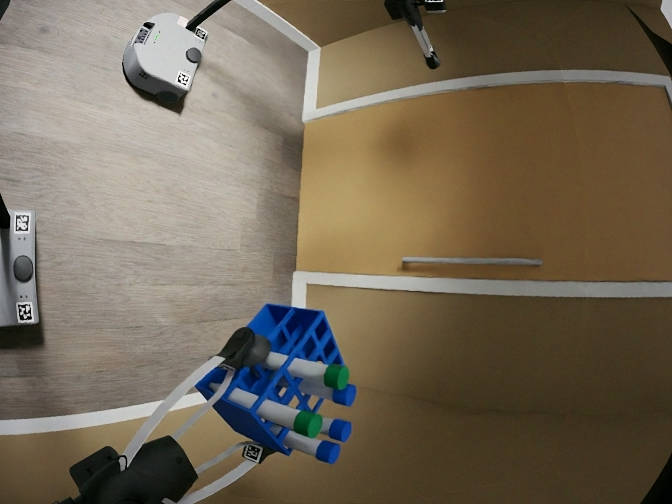

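Emit:
execute_actions(
  actions=[
    {"r1":{"base":{"rotate_rad":0.085},"joints":{"arm_m":0.52,"gripper_m":0.15,"wrist_yaw_rad":1.12}}},
  ],
  cameras=[],
)

Emit:
execute_actions(
  actions=[
    {"r1":{"base":{"translate_m":0.58}}},
  ],
  cameras=["r1_wrist_camera"],
)

Scene clock: 645.53 s.
r1.base_odometry: x=+3.295 y=-1.861 heading=-0.872 (m, m, rad; r1's odometry frame)
r1.turned_by_wheels: +0.085 (rad since the last result)
r1.turned_by_imu: +0.083 (rad since the last result)
r1.base_tilt: forward=+0.8 right=-1.6 (deg)
r1.lidar_m: 0.92 0.89 0.66 0.64 0.67 0.92 1.28 1.43 0.93 1.45 1.28 0.96
r1.head_depth_mm: 1056 1113 1198 1295 1401 1535 1476 / 1001 1060 1121 1196 1305 1423 1471 / 951 1006 1070 1143 1219 1316 1409 / 900 951 1008 1068 1145 1226 1323 / 860 904 955 1013 1079 1148 1233 / 818 861 905 955 1016 1078 1152 / 784 821 861 908 960 1020 1085
r1.base_status: done
r1.joint_positions: lift_m=+0.949 arm_m=+0.519 wrist_yaw_rad=+1.121 wrist_pitch_rad=-0.021 wrist_roll_rad=+0.002 gripper_m=+0.150 head_pan_rad=-0.493 head_tilt_rad=-0.308
r1.joint_status: all done
r1.motor_effort: left_wheel=-2(6) right_wheel=+2(6) lift_m=+39(39) arm_m=+5(5) wrist_yaw_rad=+0(3) wrist_pitch_rad=+8(8) wrist_roll_rad=+0(0) gripper_m=+0(82) head_pan_rad=-4(4) head_tilt_rad=+5(5) (%)
r1.hand_pose: x=+0.2088 y=-0.7750 z=+1.0586 quat_wxyz=(+0.603, +0.383, -0.595, +0.369) (m; r1's base frame)
r1.wrist_depth_mm: 642 717 778 892 990 751 605 / 673 733 817 916 - 793 624 / 681 742 849 990 - 799 635 / 708 793 875 - - 820 651 / 711 827 885 - - 758 653 / 722 859 920 - - - 670 / 778 852 965 - - 896 658
r2.base_odometry: x=-1.989 y=-2.151 heading=-1.895 (m, m, rad; r2's odometry frame)
r2.turned_by_wheels: +0.000 (rad since the last result)
r2.turned_by_imu: +0.000 (rad since the last result)
r2.base_tilt: forward=+1.0 right=-1.5 (deg)
r2.lidar_m: 1.43 1.52 0.99 1.53 1.16 0.88 0.77 0.76 0.58 0.57 0.60 0.86
r2.head_depth_mm: 1161 1278 1426 1604 1752 - - / 1180 1299 1446 1634 1755 293 1147 / 1189 1316 1449 1657 1778 344 1199 / 1199 1318 1449 1696 1831 1466 1228 / 1214 1350 1443 1715 1834 1470 1229 / 1237 1369 541 1739 1839 1471 1232 / 1250 1376 443 1774 1828 1471 1229
r2.base_status: not commanded
r2.joint_positions: lift_m=+0.929 arm_m=+0.002 wrist_yaw_rad=+1.798 wrist_pitch_rad=-0.110 wrist_roll_rad=+0.005 gripper_m=+0.046 head_pan_rad=-0.007 head_tilt_rad=-0.592
r2.joint_status: not commanded
r2.on_its_own: gripper_m is held at +0.046, not at your +0.030, by its stall guard, which is not easing now
r2.motor_effort: left_wheel=+1(1) right_wheel=-3(3) lift_m=+49(49) arm_m=-2(3) wrist_yaw_rad=+2(2) wrist_pitch_rad=+10(10) wrist_roll_rad=-3(3) gripper_m=-19(20) head_pan_rad=+1(2) head_tilt_rad=-3(3) (%)
r2.hand_pose: x=+0.2242 y=-0.0908 z=+1.0162 quat_wxyz=(+0.469, +0.578, -0.410, +0.527) (m; r2's base frame)
r2.wrist_depth_mm: - - - - - - - / - - 416 158 121 - 983 / - - 422 161 143 - 962 / - - 159 112 122 - 930 / - - 105 110 120 - 895 / - - 108 115 125 - 852 / - - - 119 131 - 838
pictures: none
No camera images: the call's "cameras" was empty. Leave "cameras" out to get every camera's image.

Scene clock: 652.30 s.
r1.base_odometry: x=+3.668 y=-2.305 heading=-0.872 (m, m, rad; r1's odometry frame)
r1.turned_by_wheels: +0.000 (rad since the last result)
r1.turned_by_imu: +0.001 (rad since the last result)
r1.base_tilt: forward=+0.8 right=-1.4 (deg)
r1.lidar_m: 0.34 0.35 0.51 0.63 0.66 0.91 1.86 1.37 1.51 1.28 0.49 0.36
r1.head_depth_mm: 368 393 421 454 492 536 589 / 348 370 395 424 456 495 540 / 330 349 372 397 426 459 497 / 313 331 351 373 399 428 461 / 298 314 332 352 375 401 429 / 286 300 315 333 354 377 402 / - 287 300 317 335 355 378
r1.base_status: done
r1.joint_positions: lift_m=+0.949 arm_m=+0.519 wrist_yaw_rad=+1.121 wrist_pitch_rad=-0.021 wrist_roll_rad=+0.002 gripper_m=+0.150 head_pan_rad=-0.493 head_tilt_rad=-0.308
r1.joint_status: not commanded
r1.motor_effort: left_wheel=-2(4) right_wheel=+1(5) lift_m=+39(39) arm_m=+4(4) wrist_yaw_rad=-1(1) wrist_pitch_rad=+8(7) wrist_roll_rad=+0(0) gripper_m=+0(1) head_pan_rad=-5(5) head_tilt_rad=+5(5) (%)
r1.hand_pose: x=+0.2088 y=-0.7750 z=+1.0586 quat_wxyz=(+0.603, +0.383, -0.595, +0.369) (m; r1's base frame)
r1.wrist_depth_mm: 207 224 248 267 305 375 449 / 211 230 259 274 317 391 478 / 218 236 265 283 332 414 507 / 222 244 274 294 344 429 536 / 227 255 281 306 378 489 576 / 228 268 292 322 400 - 613 / 244 267 304 335 414 512 639
r2.base_odometry: x=-1.989 y=-2.151 heading=-1.895 (m, m, rad; r2's odometry frame)
r2.turned_by_wheels: +0.000 (rad since the last result)
r2.turned_by_imu: +0.000 (rad since the last result)
r2.base_tilt: forward=+1.0 right=-1.7 (deg)
r2.lidar_m: 1.43 1.38 1.55 1.52 1.16 0.88 0.77 0.76 0.58 0.57 0.60 0.86
r2.head_depth_mm: 1161 1281 1427 1608 1756 - - / 1173 1296 1442 1629 1767 293 1147 / 1189 1312 1460 1655 1787 344 1201 / 1200 1293 1472 1681 1834 1475 1230 / 1221 1055 1516 1726 1830 1465 1227 / 1237 1366 1543 1749 1824 1477 1229 / 1245 1385 1559 1774 1824 1482 1229
r2.base_status: not commanded
r2.joint_positions: lift_m=+0.929 arm_m=+0.002 wrist_yaw_rad=+1.798 wrist_pitch_rad=-0.110 wrist_roll_rad=+0.005 gripper_m=+0.046 head_pan_rad=-0.007 head_tilt_rad=-0.592
r2.joint_status: not commanded
r2.on_its_own: gripper_m is held at +0.046, not at your +0.030, by its stall guard, which is not easing now
r2.motor_effort: left_wheel=+2(2) right_wheel=-2(3) lift_m=+49(49) arm_m=-2(2) wrist_yaw_rad=+1(1) wrist_pitch_rad=+9(10) wrist_roll_rad=-3(3) gripper_m=-20(20) head_pan_rad=+3(3) head_tilt_rad=-3(3) (%)
r2.hand_pose: x=+0.2242 y=-0.0908 z=+1.0162 quat_wxyz=(+0.469, +0.578, -0.410, +0.527) (m; r2's base frame)
r2.wrist_depth_mm: - - - - - - - / - - 977 158 120 - 993 / - - - 161 143 - 950 / - - 159 112 121 - 910 / - - 104 110 120 - 888 / - - 108 115 125 - 861 / - - - 119 132 - 833
pictures: r1_wrist_camera
camera_calibration (this result's frames):
r1_wrist_camera: T_world_to_cam=[[-0.464941, -0.884712, -0.0333877, -0.556257], [-0.206138, 0.144853, -0.967742, 1.20416], [0.861009, -0.443061, -0.249721, -0.0957871], [0, 0, 0, 1]] pos_world=[0.0720695, -0.708992, 1.12282]
Images, in order (width x height): r1_wrist_camera 644x364.

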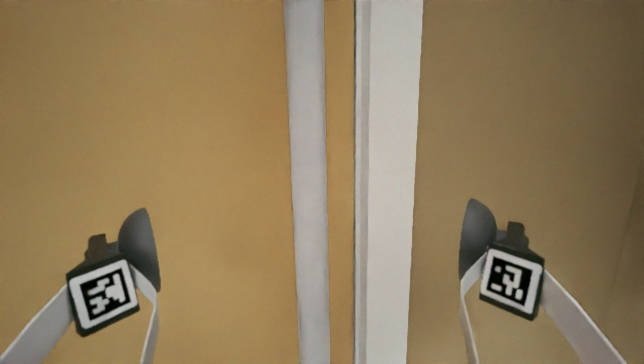

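Emit:
execute_actions(
  actions=[
    {"r1":{"base":{"translate_m":0.075},"joints":{"wrist_yaw_rad":1.08}}},
  ],
  cameras=["r1_wrist_camera"],
)

Emit:
execute_actions(
  actions=[
    {"r1":{"joints":{"gripper_m":-0.035}}},
  ],
  cameras=["r1_wrist_camera"],
)

Emit:
execute_actions(
  actions=[
    {"r1":{"base":{"translate_m":-0.12},"joints":{"arm_m":0.515,"wrist_yaw_rad":1.1}}},
  ],
  cameras=[],
)

Emit:
execute_actions(
  actions=[
    {"r1":{"base":{"translate_m":-0.15},"joints":{"arm_m":0.49,"wrist_yaw_rad":1.18}}},
  ],
  cameras=[],
)

Emit:
execute_actions(
  actions=[
    {"r1":{"base":{"translate_m":-0.14},"joints":{"arm_m":0.43,"wrist_yaw_rad":1.27}}},
  ],
  cameras=[],
)

Emit:
execute_actions(
  actions=[
    {"r1":{"base":{"translate_m":-0.12},"joints":{"arm_m":0.35,"wrist_yaw_rad":1.3}}},
  ],
  cameras=["r1_wrist_camera","r1_nav_camera"],
)

Scene clock: 662.03 s.
r1.base_odometry: x=+3.716 y=-2.363 heading=-0.872 (m, m, rad; r1's odometry frame)
r1.turned_by_wheels: +0.000 (rad since the last result)
r1.turned_by_imu: -0.001 (rad since the last result)
r1.base_tilt: forward=+0.8 right=-1.5 (deg)
r1.lidar_m: 0.27 0.27 0.40 0.63 0.65 0.91 1.94 1.43 1.51 0.95 0.39 0.29
r1.head_depth_mm: 284 297 319 344 372 407 446 / - 285 299 320 345 375 408 / - - 285 300 322 347 377 / - - - 286 302 323 349 / - - - - 286 303 325 / - - - - - 287 304 / - - - - - - 288
r1.base_status: done
r1.joint_positions: lift_m=+0.949 arm_m=+0.519 wrist_yaw_rad=+1.083 wrist_pitch_rad=-0.021 wrist_roll_rad=+0.002 gripper_m=+0.150 head_pan_rad=-0.493 head_tilt_rad=-0.308
r1.joint_status: all done
r1.motor_effort: left_wheel=-2(3) right_wheel=+2(7) lift_m=+39(40) arm_m=+4(5) wrist_yaw_rad=-2(2) wrist_pitch_rad=+8(8) wrist_roll_rad=+0(0) gripper_m=+0(0) head_pan_rad=-5(4) head_tilt_rad=+5(5) (%)
r1.hand_pose: x=+0.2044 y=-0.7836 z=+1.0586 quat_wxyz=(+0.610, +0.371, -0.602, +0.357) (m; r1's base frame)
r1.wrist_depth_mm: 150 163 182 196 231 287 354 / 153 168 186 203 242 302 377 / 158 172 194 210 251 318 400 / 161 175 200 217 259 336 429 / 165 185 207 225 271 376 460 / - 195 214 232 285 - 502 / 178 193 221 240 297 401 582
r2.base_odometry: x=-1.989 y=-2.151 heading=-1.895 (m, m, rad; r2's odometry frame)
r2.turned_by_wheels: +0.000 (rad since the last result)
r2.turned_by_imu: +0.000 (rad since the last result)
r2.base_tilt: forward=+0.8 right=-1.7 (deg)
r2.lidar_m: 1.42 1.44 1.56 1.52 1.16 0.88 0.77 0.76 0.58 0.57 0.60 0.86
r2.head_depth_mm: 1161 1279 1417 1601 1753 - - / 1175 1294 1449 1632 1763 293 1144 / 1186 1304 1453 1670 1782 345 1198 / 1197 1281 1473 1694 1824 1478 1224 / 1221 1286 1511 1718 1828 1471 1231 / 1234 1366 1534 1746 1835 1473 1224 / 1250 1386 1560 1778 1710 1471 1231
r2.base_status: not commanded
r2.joint_positions: lift_m=+0.929 arm_m=+0.002 wrist_yaw_rad=+1.798 wrist_pitch_rad=-0.110 wrist_roll_rad=+0.005 gripper_m=+0.046 head_pan_rad=-0.007 head_tilt_rad=-0.592
r2.joint_status: not commanded
r2.on_its_own: gripper_m is held at +0.046, not at your +0.030, by its stall guard, which is not easing now
r2.motor_effort: left_wheel=+2(2) right_wheel=-2(3) lift_m=+49(49) arm_m=-2(3) wrist_yaw_rad=+1(3) wrist_pitch_rad=+10(10) wrist_roll_rad=-3(3) gripper_m=-19(20) head_pan_rad=+2(2) head_tilt_rad=-3(3) (%)
r2.hand_pose: x=+0.2242 y=-0.0908 z=+1.0162 quat_wxyz=(+0.469, +0.578, -0.410, +0.527) (m; r2's base frame)
r2.wrist_depth_mm: - - - - - - - / - - - 158 120 - 994 / - - - 161 144 - 954 / - - 159 112 121 - 909 / - - 105 110 121 - 885 / - - 108 114 125 - 872 / - - - 119 131 - 829
pictures: r1_wrist_camera
camera_calibration (this result's frames):
r1_wrist_camera: T_world_to_cam=[[-0.498073, -0.866492, -0.0333876, -0.544876], [-0.200512, 0.152546, -0.967742, 1.20938], [0.843634, -0.475311, -0.249721, -0.117563], [0, 0, 0, 1]] pos_world=[0.0702883, -0.712496, 1.12282]
Images, in order (width x height): r1_wrist_camera 644x364.

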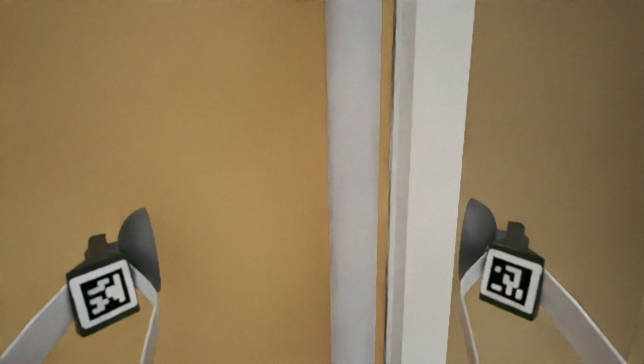

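Scene clock: 664.97 s.
r1.base_odometry: x=+3.716 y=-2.363 heading=-0.873 (m, m, rad; r1's odometry frame)
r1.turned_by_wheels: -0.001 (rad since the last result)
r1.turned_by_imu: -0.002 (rad since the last result)
r1.base_tilt: forward=+0.8 right=-1.4 (deg)
r1.lidar_m: 0.27 0.27 0.40 0.63 0.65 0.91 1.94 1.43 1.51 0.96 0.39 0.29
r1.head_depth_mm: 284 298 320 345 374 408 448 / - 285 300 321 346 376 410 / - - 286 301 323 348 377 / - - - 286 302 325 350 / - - - - 287 304 326 / - - - - - 287 305 / - - - - - - 288
r1.base_status: not commanded
r1.joint_positions: lift_m=+0.949 arm_m=+0.519 wrist_yaw_rad=+1.014 wrist_pitch_rad=-0.022 wrist_roll_rad=+0.002 gripper_m=-0.031 head_pan_rad=-0.493 head_tilt_rad=-0.308
r1.joint_status: gripper_m off_target (ended at -0.031, target -0.035)
r1.on_its_own: wrist_yaw_rad is held at +1.017, not at your +1.080, by its stall guard, which is not easing now
r1.motor_effort: left_wheel=-12(15) right_wheel=+15(20) lift_m=+39(40) arm_m=-1(4) wrist_yaw_rad=+3(38) wrist_pitch_rad=+8(8) wrist_roll_rad=+0(0) gripper_m=-22(100) head_pan_rad=-5(5) head_tilt_rad=+5(5) (%)
r1.hand_pose: x=+0.1956 y=-0.7992 z=+1.0584 quat_wxyz=(+0.622, +0.350, -0.615, +0.336) (m; r1's base frame)
r1.wrist_depth_mm: 153 168 191 144 248 329 438 / 157 172 197 150 260 346 471 / 162 177 202 156 268 365 505 / 163 181 210 161 281 383 539 / 168 186 210 162 319 413 582 / 173 192 211 172 348 440 607 / 178 195 233 251 314 474 627
r2.base_odometry: x=-1.989 y=-2.151 heading=-1.895 (m, m, rad; r2's odometry frame)
r2.turned_by_wheels: +0.000 (rad since the last result)
r2.turned_by_imu: +0.000 (rad since the last result)
r2.base_tilt: forward=+0.9 right=-1.7 (deg)
r2.lidar_m: 1.43 1.44 1.56 1.52 1.16 0.88 0.77 0.76 0.58 0.57 0.60 0.86
r2.head_depth_mm: 1164 1277 1426 1609 1752 - - / 1175 1296 1443 1634 1771 293 1148 / 1188 1315 1456 1661 1794 344 1200 / 1198 1275 1478 1686 1827 1466 1227 / 1217 1283 1509 1710 1837 1469 1231 / 1238 1367 1533 1748 1832 1474 1232 / 1252 1391 1558 1775 1713 1471 1227
r2.base_status: not commanded
r2.joint_positions: lift_m=+0.929 arm_m=+0.002 wrist_yaw_rad=+1.798 wrist_pitch_rad=-0.110 wrist_roll_rad=+0.005 gripper_m=+0.046 head_pan_rad=-0.007 head_tilt_rad=-0.592
r2.joint_status: not commanded
r2.on_its_own: gripper_m is held at +0.046, not at your +0.030, by its stall guard, which is not easing now
r2.motor_effort: left_wheel=+2(2) right_wheel=-3(2) lift_m=+49(49) arm_m=-2(2) wrist_yaw_rad=+2(2) wrist_pitch_rad=+10(10) wrist_roll_rad=-3(3) gripper_m=-20(20) head_pan_rad=+2(2) head_tilt_rad=-3(3) (%)
r2.hand_pose: x=+0.2242 y=-0.0908 z=+1.0162 quat_wxyz=(+0.469, +0.578, -0.410, +0.527) (m; r2's base frame)
r2.wrist_depth_mm: - - - - - - - / - - - 158 121 - 989 / - - - 162 143 - 958 / - - 159 112 121 - 921 / - - 105 110 121 - 888 / - - 108 114 125 - 864 / - - - 119 131 - 832
pictures: r1_wrist_camera
camera_calibration (this result's frames):
r1_wrist_camera: T_world_to_cam=[[-0.556509, -0.830176, -0.0332484, -0.52247], [-0.1901, 0.166186, -0.967597, 1.21856], [0.808802, -0.532156, -0.2503, -0.155596], [0, 0, 0, 1]] pos_world=[0.0667345, -0.719051, 1.12276]
Images, in order (width x height): r1_wrist_camera 644x364.

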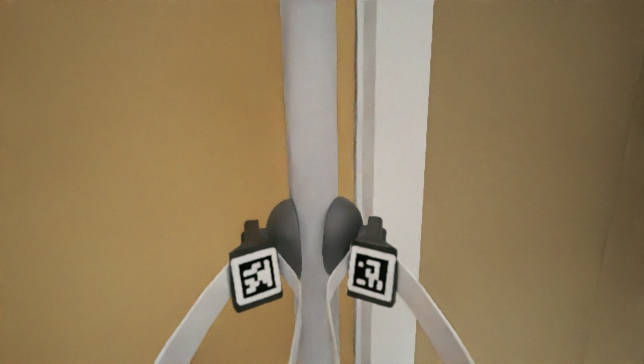

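Scene clock: 667.90 s.
r1.base_odometry: x=+3.639 y=-2.271 heading=-0.873 (m, m, rad; r1's odometry frame)
r1.turned_by_wheels: +0.000 (rad since the last result)
r1.turned_by_imu: -0.001 (rad since the last result)
r1.base_tilt: forward=+0.8 right=-1.4 (deg)
r1.lidar_m: 0.39 0.41 0.57 0.63 0.65 0.91 1.82 1.33 1.51 1.45 0.56 0.41
r1.head_depth_mm: 422 451 483 521 564 617 676 / 399 424 453 486 523 567 619 / 378 401 426 455 488 526 569 / 359 379 403 428 457 490 529 / 342 360 381 404 429 459 493 / 327 343 361 382 405 431 461 / 313 327 344 363 383 407 433
r1.base_status: done
r1.joint_positions: lift_m=+0.949 arm_m=+0.515 wrist_yaw_rad=+1.098 wrist_pitch_rad=-0.020 wrist_roll_rad=+0.002 gripper_m=-0.031 head_pan_rad=-0.493 head_tilt_rad=-0.308
r1.joint_status: all done
r1.motor_effort: left_wheel=-2(17) right_wheel=+2(10) lift_m=+39(39) arm_m=-6(13) wrist_yaw_rad=+2(44) wrist_pitch_rad=+8(8) wrist_roll_rad=+0(0) gripper_m=-14(25) head_pan_rad=-4(5) head_tilt_rad=+5(6) (%)
r1.hand_pose: x=+0.2062 y=-0.7769 z=+1.0590 quat_wxyz=(+0.607, +0.375, -0.600, +0.362) (m; r1's base frame)
r1.wrist_depth_mm: 240 262 285 328 384 456 560 / 244 270 295 342 401 476 574 / 252 277 308 355 414 503 611 / 260 286 317 366 440 533 611 / 266 294 328 - 454 556 639 / 274 302 332 - 499 586 666 / 281 309 363 420 488 632 680
r2.base_odometry: x=-1.989 y=-2.151 heading=-1.895 (m, m, rad; r2's odometry frame)
r2.turned_by_wheels: +0.000 (rad since the last result)
r2.turned_by_imu: +0.000 (rad since the last result)
r2.base_tilt: forward=+0.9 right=-1.7 (deg)
r2.lidar_m: 1.43 1.34 1.56 1.52 1.16 0.89 0.77 0.76 0.58 0.57 0.60 0.86
r2.head_depth_mm: 1160 1276 1425 1600 1758 - - / 1173 1296 1441 1629 1757 293 1146 / 1187 1316 1453 1668 1784 344 1198 / 1200 1292 1476 1690 1827 1470 1225 / 1222 968 1513 1721 1826 1477 1230 / 1233 1363 1540 1746 1831 1467 1227 / 1250 1390 1558 1774 1830 1472 1226
r2.base_status: not commanded
r2.joint_positions: lift_m=+0.929 arm_m=+0.002 wrist_yaw_rad=+1.798 wrist_pitch_rad=-0.110 wrist_roll_rad=+0.005 gripper_m=+0.046 head_pan_rad=-0.007 head_tilt_rad=-0.592
r2.joint_status: not commanded
r2.on_its_own: gripper_m is held at +0.046, not at your +0.030, by its stall guard, which is not easing now
r2.motor_effort: left_wheel=+2(1) right_wheel=-3(3) lift_m=+49(49) arm_m=-3(2) wrist_yaw_rad=+1(2) wrist_pitch_rad=+10(10) wrist_roll_rad=-3(3) gripper_m=-19(19) head_pan_rad=+2(2) head_tilt_rad=-3(2) (%)
r2.hand_pose: x=+0.2242 y=-0.0908 z=+1.0162 quat_wxyz=(+0.469, +0.578, -0.410, +0.527) (m; r2's base frame)
r2.wrist_depth_mm: - - - - - - - / - - 939 158 120 - 974 / - - - 162 144 - 954 / - - 159 112 121 - 912 / - - 104 110 120 - 892 / - - 108 115 125 - 869 / - - - 119 131 - 854
pictures: none
No camera images: the call's "cameras" was empty. Leave "cameras" out to get every camera's image.

Scene clock: 670.37 s.
r1.base_odometry: x=+3.543 y=-2.156 heading=-0.873 (m, m, rad; r1's odometry frame)
r1.turned_by_wheels: +0.000 (rad since the last result)
r1.turned_by_imu: -0.001 (rad since the last result)
r1.base_tilt: forward=+0.8 right=-1.6 (deg)
r1.lidar_m: 0.54 0.57 0.65 0.63 0.66 0.91 1.66 1.21 1.24 1.46 0.76 0.56
r1.head_depth_mm: 601 643 687 741 802 879 961 / 568 604 645 692 744 810 881 / 538 571 606 649 695 749 813 / 512 540 573 609 651 699 752 / 488 513 542 574 612 653 700 / 466 488 515 544 577 613 656 / 445 467 490 516 546 579 616
r1.base_status: done
r1.joint_positions: lift_m=+0.949 arm_m=+0.490 wrist_yaw_rad=+1.178 wrist_pitch_rad=-0.020 wrist_roll_rad=+0.002 gripper_m=-0.031 head_pan_rad=-0.493 head_tilt_rad=-0.308
r1.joint_status: all done
r1.motor_effort: left_wheel=-1(6) right_wheel=+1(4) lift_m=+39(39) arm_m=-6(7) wrist_yaw_rad=+2(2) wrist_pitch_rad=+8(8) wrist_roll_rad=+0(0) gripper_m=-14(15) head_pan_rad=-5(4) head_tilt_rad=+5(6) (%)
r1.hand_pose: x=+0.2148 y=-0.7333 z=+1.0590 quat_wxyz=(+0.592, +0.399, -0.584, +0.386) (m; r1's base frame)
r1.wrist_depth_mm: 359 386 420 462 526 597 663 / 368 396 439 481 545 628 664 / 373 414 453 500 570 667 703 / 391 418 470 522 594 698 689 / 401 432 475 - 621 733 714 / 412 444 484 - 662 772 733 / 419 465 528 583 674 796 731
r2.base_odometry: x=-1.989 y=-2.151 heading=-1.895 (m, m, rad; r2's odometry frame)
r2.turned_by_wheels: +0.000 (rad since the last result)
r2.turned_by_imu: +0.000 (rad since the last result)
r2.base_tilt: forward=+0.9 right=-1.6 (deg)
r2.lidar_m: 1.43 1.23 1.29 1.52 1.16 0.88 0.77 0.76 0.58 0.57 0.60 0.86
r2.head_depth_mm: 1156 1284 1426 1606 1748 - - / 1174 1298 1448 1633 1766 293 1145 / 1186 1317 1458 1675 1786 344 1205 / 1200 1310 1469 1687 1820 1478 1227 / 1218 1293 1509 1720 1834 1471 1232 / 1231 1303 1531 1744 1834 1474 1223 / 1246 1342 1561 1784 1836 1467 1229
r2.base_status: not commanded
r2.joint_positions: lift_m=+0.929 arm_m=+0.002 wrist_yaw_rad=+1.798 wrist_pitch_rad=-0.110 wrist_roll_rad=+0.005 gripper_m=+0.046 head_pan_rad=-0.007 head_tilt_rad=-0.592
r2.joint_status: not commanded
r2.on_its_own: gripper_m is held at +0.046, not at your +0.030, by its stall guard, which is not easing now
r2.motor_effort: left_wheel=+2(2) right_wheel=-2(3) lift_m=+49(49) arm_m=-3(2) wrist_yaw_rad=+2(2) wrist_pitch_rad=+10(10) wrist_roll_rad=-3(3) gripper_m=-20(19) head_pan_rad=+3(4) head_tilt_rad=-3(3) (%)
r2.hand_pose: x=+0.2242 y=-0.0908 z=+1.0162 quat_wxyz=(+0.469, +0.578, -0.410, +0.527) (m; r2's base frame)
r2.wrist_depth_mm: - - - - - - - / 953 - 784 158 120 - 994 / - - - 162 143 - 951 / - - 159 112 121 - 925 / - - 104 110 121 - 885 / - - 108 115 125 - 881 / - - - 119 132 - 840
pictures: none
No camera images: the call's "cameras" was empty. Leave "cameras" out to get every camera's image.

Scene clock: 672.73 s.
r1.base_odometry: x=+3.453 y=-2.049 heading=-0.873 (m, m, rad; r1's odometry frame)
r1.turned_by_wheels: +0.000 (rad since the last result)
r1.turned_by_imu: -0.001 (rad since the last result)
r1.base_tilt: forward=+0.8 right=-1.5 (deg)
r1.lidar_m: 0.68 0.71 0.66 0.63 0.66 0.91 1.53 1.10 1.13 1.45 0.96 0.71
r1.head_depth_mm: 766 820 881 947 1029 1124 1230 / 726 773 824 881 951 1032 1124 / 689 727 776 827 888 957 1039 / 654 690 731 778 831 890 961 / 622 656 693 733 781 834 893 / 594 624 658 694 738 784 837 / 569 595 625 659 696 740 784
r1.base_status: done
r1.joint_positions: lift_m=+0.949 arm_m=+0.430 wrist_yaw_rad=+1.268 wrist_pitch_rad=-0.020 wrist_roll_rad=+0.002 gripper_m=-0.031 head_pan_rad=-0.493 head_tilt_rad=-0.308
r1.joint_status: all done
r1.motor_effort: left_wheel=-1(5) right_wheel=+1(3) lift_m=+39(39) arm_m=-6(6) wrist_yaw_rad=+2(3) wrist_pitch_rad=+7(7) wrist_roll_rad=+0(0) gripper_m=-14(14) head_pan_rad=-4(5) head_tilt_rad=+5(5) (%)
r1.hand_pose: x=+0.2227 y=-0.6516 z=+1.0590 quat_wxyz=(+0.574, +0.425, -0.566, +0.413) (m; r1's base frame)
r1.wrist_depth_mm: 472 507 538 582 648 718 739 / 488 518 563 598 671 728 782 / 503 538 587 611 689 765 788 / 514 556 617 646 732 813 800 / 530 570 633 - 780 855 818 / 551 588 646 - 790 912 810 / 570 603 673 744 842 951 841
r2.base_odometry: x=-1.989 y=-2.151 heading=-1.895 (m, m, rad; r2's odometry frame)
r2.turned_by_wheels: +0.000 (rad since the last result)
r2.turned_by_imu: +0.000 (rad since the last result)
r2.base_tilt: forward=+0.9 right=-1.7 (deg)
r2.lidar_m: 1.43 1.14 1.14 1.52 1.16 0.89 0.77 0.76 0.58 0.57 0.60 0.86
r2.head_depth_mm: 1163 1281 1420 1602 1758 - - / 1174 1295 1443 1632 1764 293 1148 / 1188 1316 1460 1666 1783 344 1199 / 1200 1317 1477 1692 1820 1471 1225 / 1218 1334 1510 1720 1831 1468 1231 / 1237 1324 1532 1749 1839 1471 1230 / 1249 688 1559 1769 1840 1468 1225
r2.base_status: not commanded
r2.joint_positions: lift_m=+0.929 arm_m=+0.002 wrist_yaw_rad=+1.798 wrist_pitch_rad=-0.110 wrist_roll_rad=+0.005 gripper_m=+0.046 head_pan_rad=-0.007 head_tilt_rad=-0.592
r2.joint_status: not commanded
r2.on_its_own: gripper_m is held at +0.046, not at your +0.030, by its stall guard, which is not easing now
r2.motor_effort: left_wheel=+2(2) right_wheel=-2(3) lift_m=+49(49) arm_m=-3(1) wrist_yaw_rad=+2(1) wrist_pitch_rad=+10(10) wrist_roll_rad=-3(3) gripper_m=-20(20) head_pan_rad=+2(2) head_tilt_rad=-3(3) (%)
r2.hand_pose: x=+0.2242 y=-0.0908 z=+1.0162 quat_wxyz=(+0.469, +0.578, -0.410, +0.527) (m; r2's base frame)
r2.wrist_depth_mm: - - - - - - - / 912 - 624 158 120 - 992 / - - 740 162 143 - 952 / - - 159 112 121 - 928 / - - 105 110 121 - 891 / - - 108 115 125 - 874 / - - - 119 132 - 833
pictures: none
No camera images: the call's "cameras" was empty. Leave "cameras" out to get every camera's image.

Scene clock: 675.10 s.
r1.base_odometry: x=+3.376 y=-1.957 heading=-0.873 (m, m, rad; r1's odometry frame)
r1.turned_by_wheels: +0.000 (rad since the last result)
r1.turned_by_imu: -0.001 (rad since the last result)
r1.base_tilt: forward=+0.9 right=-1.4 (deg)
r1.lidar_m: 0.80 0.84 0.66 0.64 0.66 0.91 1.41 1.03 1.02 1.45 1.13 0.83
r1.head_depth_mm: 914 961 1026 1103 1205 1318 1402 / 863 915 980 1049 1130 1227 1334 / 816 866 920 981 1053 1132 1230 / 775 818 867 924 986 1056 1139 / 737 777 821 868 926 991 1061 / 706 741 778 824 872 929 994 / 673 706 742 783 827 876 933
r1.base_status: done
r1.joint_positions: lift_m=+0.949 arm_m=+0.350 wrist_yaw_rad=+1.298 wrist_pitch_rad=-0.020 wrist_roll_rad=+0.002 gripper_m=-0.031 head_pan_rad=-0.493 head_tilt_rad=-0.308
r1.joint_status: all done
r1.motor_effort: left_wheel=-1(5) right_wheel=+1(2) lift_m=+39(39) arm_m=-6(6) wrist_yaw_rad=+1(3) wrist_pitch_rad=+8(7) wrist_roll_rad=+0(0) gripper_m=-14(14) head_pan_rad=-4(5) head_tilt_rad=+5(5) (%)
r1.hand_pose: x=+0.2249 y=-0.5642 z=+1.0590 quat_wxyz=(+0.567, +0.433, -0.559, +0.421) (m; r1's base frame)
r1.wrist_depth_mm: 599 604 673 693 756 831 879 / 584 630 670 742 773 855 853 / 606 647 709 735 812 893 895 / 631 684 724 791 853 923 898 / 653 694 753 - 907 990 888 / 692 711 771 - 942 - 908 / 702 728 835 890 997 - 926
r2.base_odometry: x=-1.989 y=-2.151 heading=-1.895 (m, m, rad; r2's odometry frame)
r2.turned_by_wheels: +0.000 (rad since the last result)
r2.turned_by_imu: +0.000 (rad since the last result)
r2.base_tilt: forward=+1.0 right=-1.6 (deg)
r2.lidar_m: 1.43 1.53 1.06 1.52 1.16 0.88 0.77 0.76 0.58 0.57 0.60 0.86
r2.head_depth_mm: 1159 1279 1427 1604 1750 - - / 1174 1295 1452 1634 1765 293 1145 / 1189 1317 1458 1664 1777 344 1202 / 1199 1315 1481 1688 1826 1470 1224 / 1216 1350 1518 1719 1832 1472 1230 / 1236 1366 1532 1753 1840 1463 1228 / 1251 1379 1530 1780 1839 1472 1229
r2.base_status: not commanded
r2.joint_positions: lift_m=+0.929 arm_m=+0.002 wrist_yaw_rad=+1.798 wrist_pitch_rad=-0.110 wrist_roll_rad=+0.005 gripper_m=+0.046 head_pan_rad=-0.007 head_tilt_rad=-0.592
r2.joint_status: not commanded
r2.on_its_own: gripper_m is held at +0.046, not at your +0.030, by its stall guard, which is not easing now
r2.motor_effort: left_wheel=+2(2) right_wheel=-2(3) lift_m=+49(49) arm_m=-2(2) wrist_yaw_rad=+1(2) wrist_pitch_rad=+10(10) wrist_roll_rad=-3(3) gripper_m=-20(19) head_pan_rad=+3(2) head_tilt_rad=-3(3) (%)
r2.hand_pose: x=+0.2242 y=-0.0908 z=+1.0162 quat_wxyz=(+0.469, +0.578, -0.410, +0.527) (m; r2's base frame)
r2.wrist_depth_mm: - - - - - - - / - 598 681 158 120 - 991 / - - 690 162 143 - 953 / - - 159 112 121 - 914 / - - 104 110 121 - 892 / - - 108 115 125 - 876 / - - - 119 131 - 840
pictures: r1_nav_camera (sideways: a quarter turn counterclockwise sets it upright), r1_wrist_camera
camera_calibration (this result's frames):
r1_nav_camera: T_world_to_cam=[[0.269675, -0.20757, 0.940314, -1.18077], [-0.514159, -0.856683, -0.0416518, 0.104686], [0.814197, -0.472238, -0.33775, 0.390537], [0, 0, 0, 1]] pos_world=[0.0542755, 0.0290172, 1.24656]
r1_wrist_camera: T_world_to_cam=[[-0.301148, -0.952995, -0.0333232, -0.437687], [-0.227164, 0.105636, -0.96811, 1.16029], [0.926124, -0.283975, -0.248298, 0.0574494], [0, 0, 0, 1]] pos_world=[0.0785632, -0.523368, 1.12297]
Images, in order (width x height): r1_nav_camera 672x504, r1_wrist_camera 644x364.

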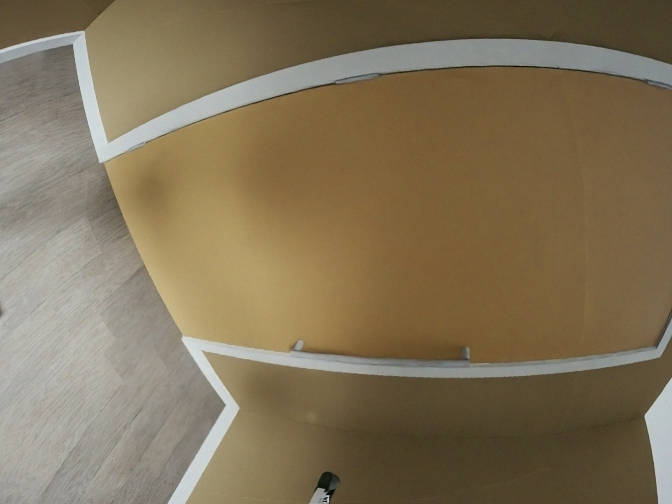

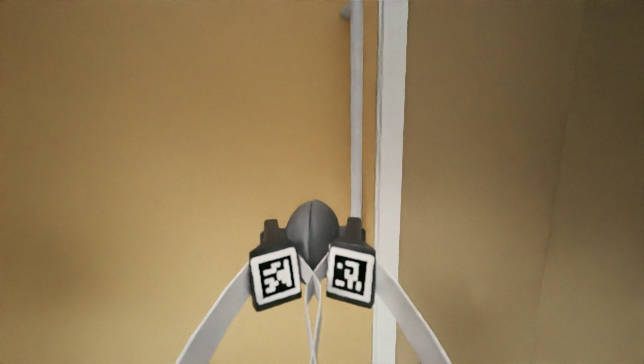

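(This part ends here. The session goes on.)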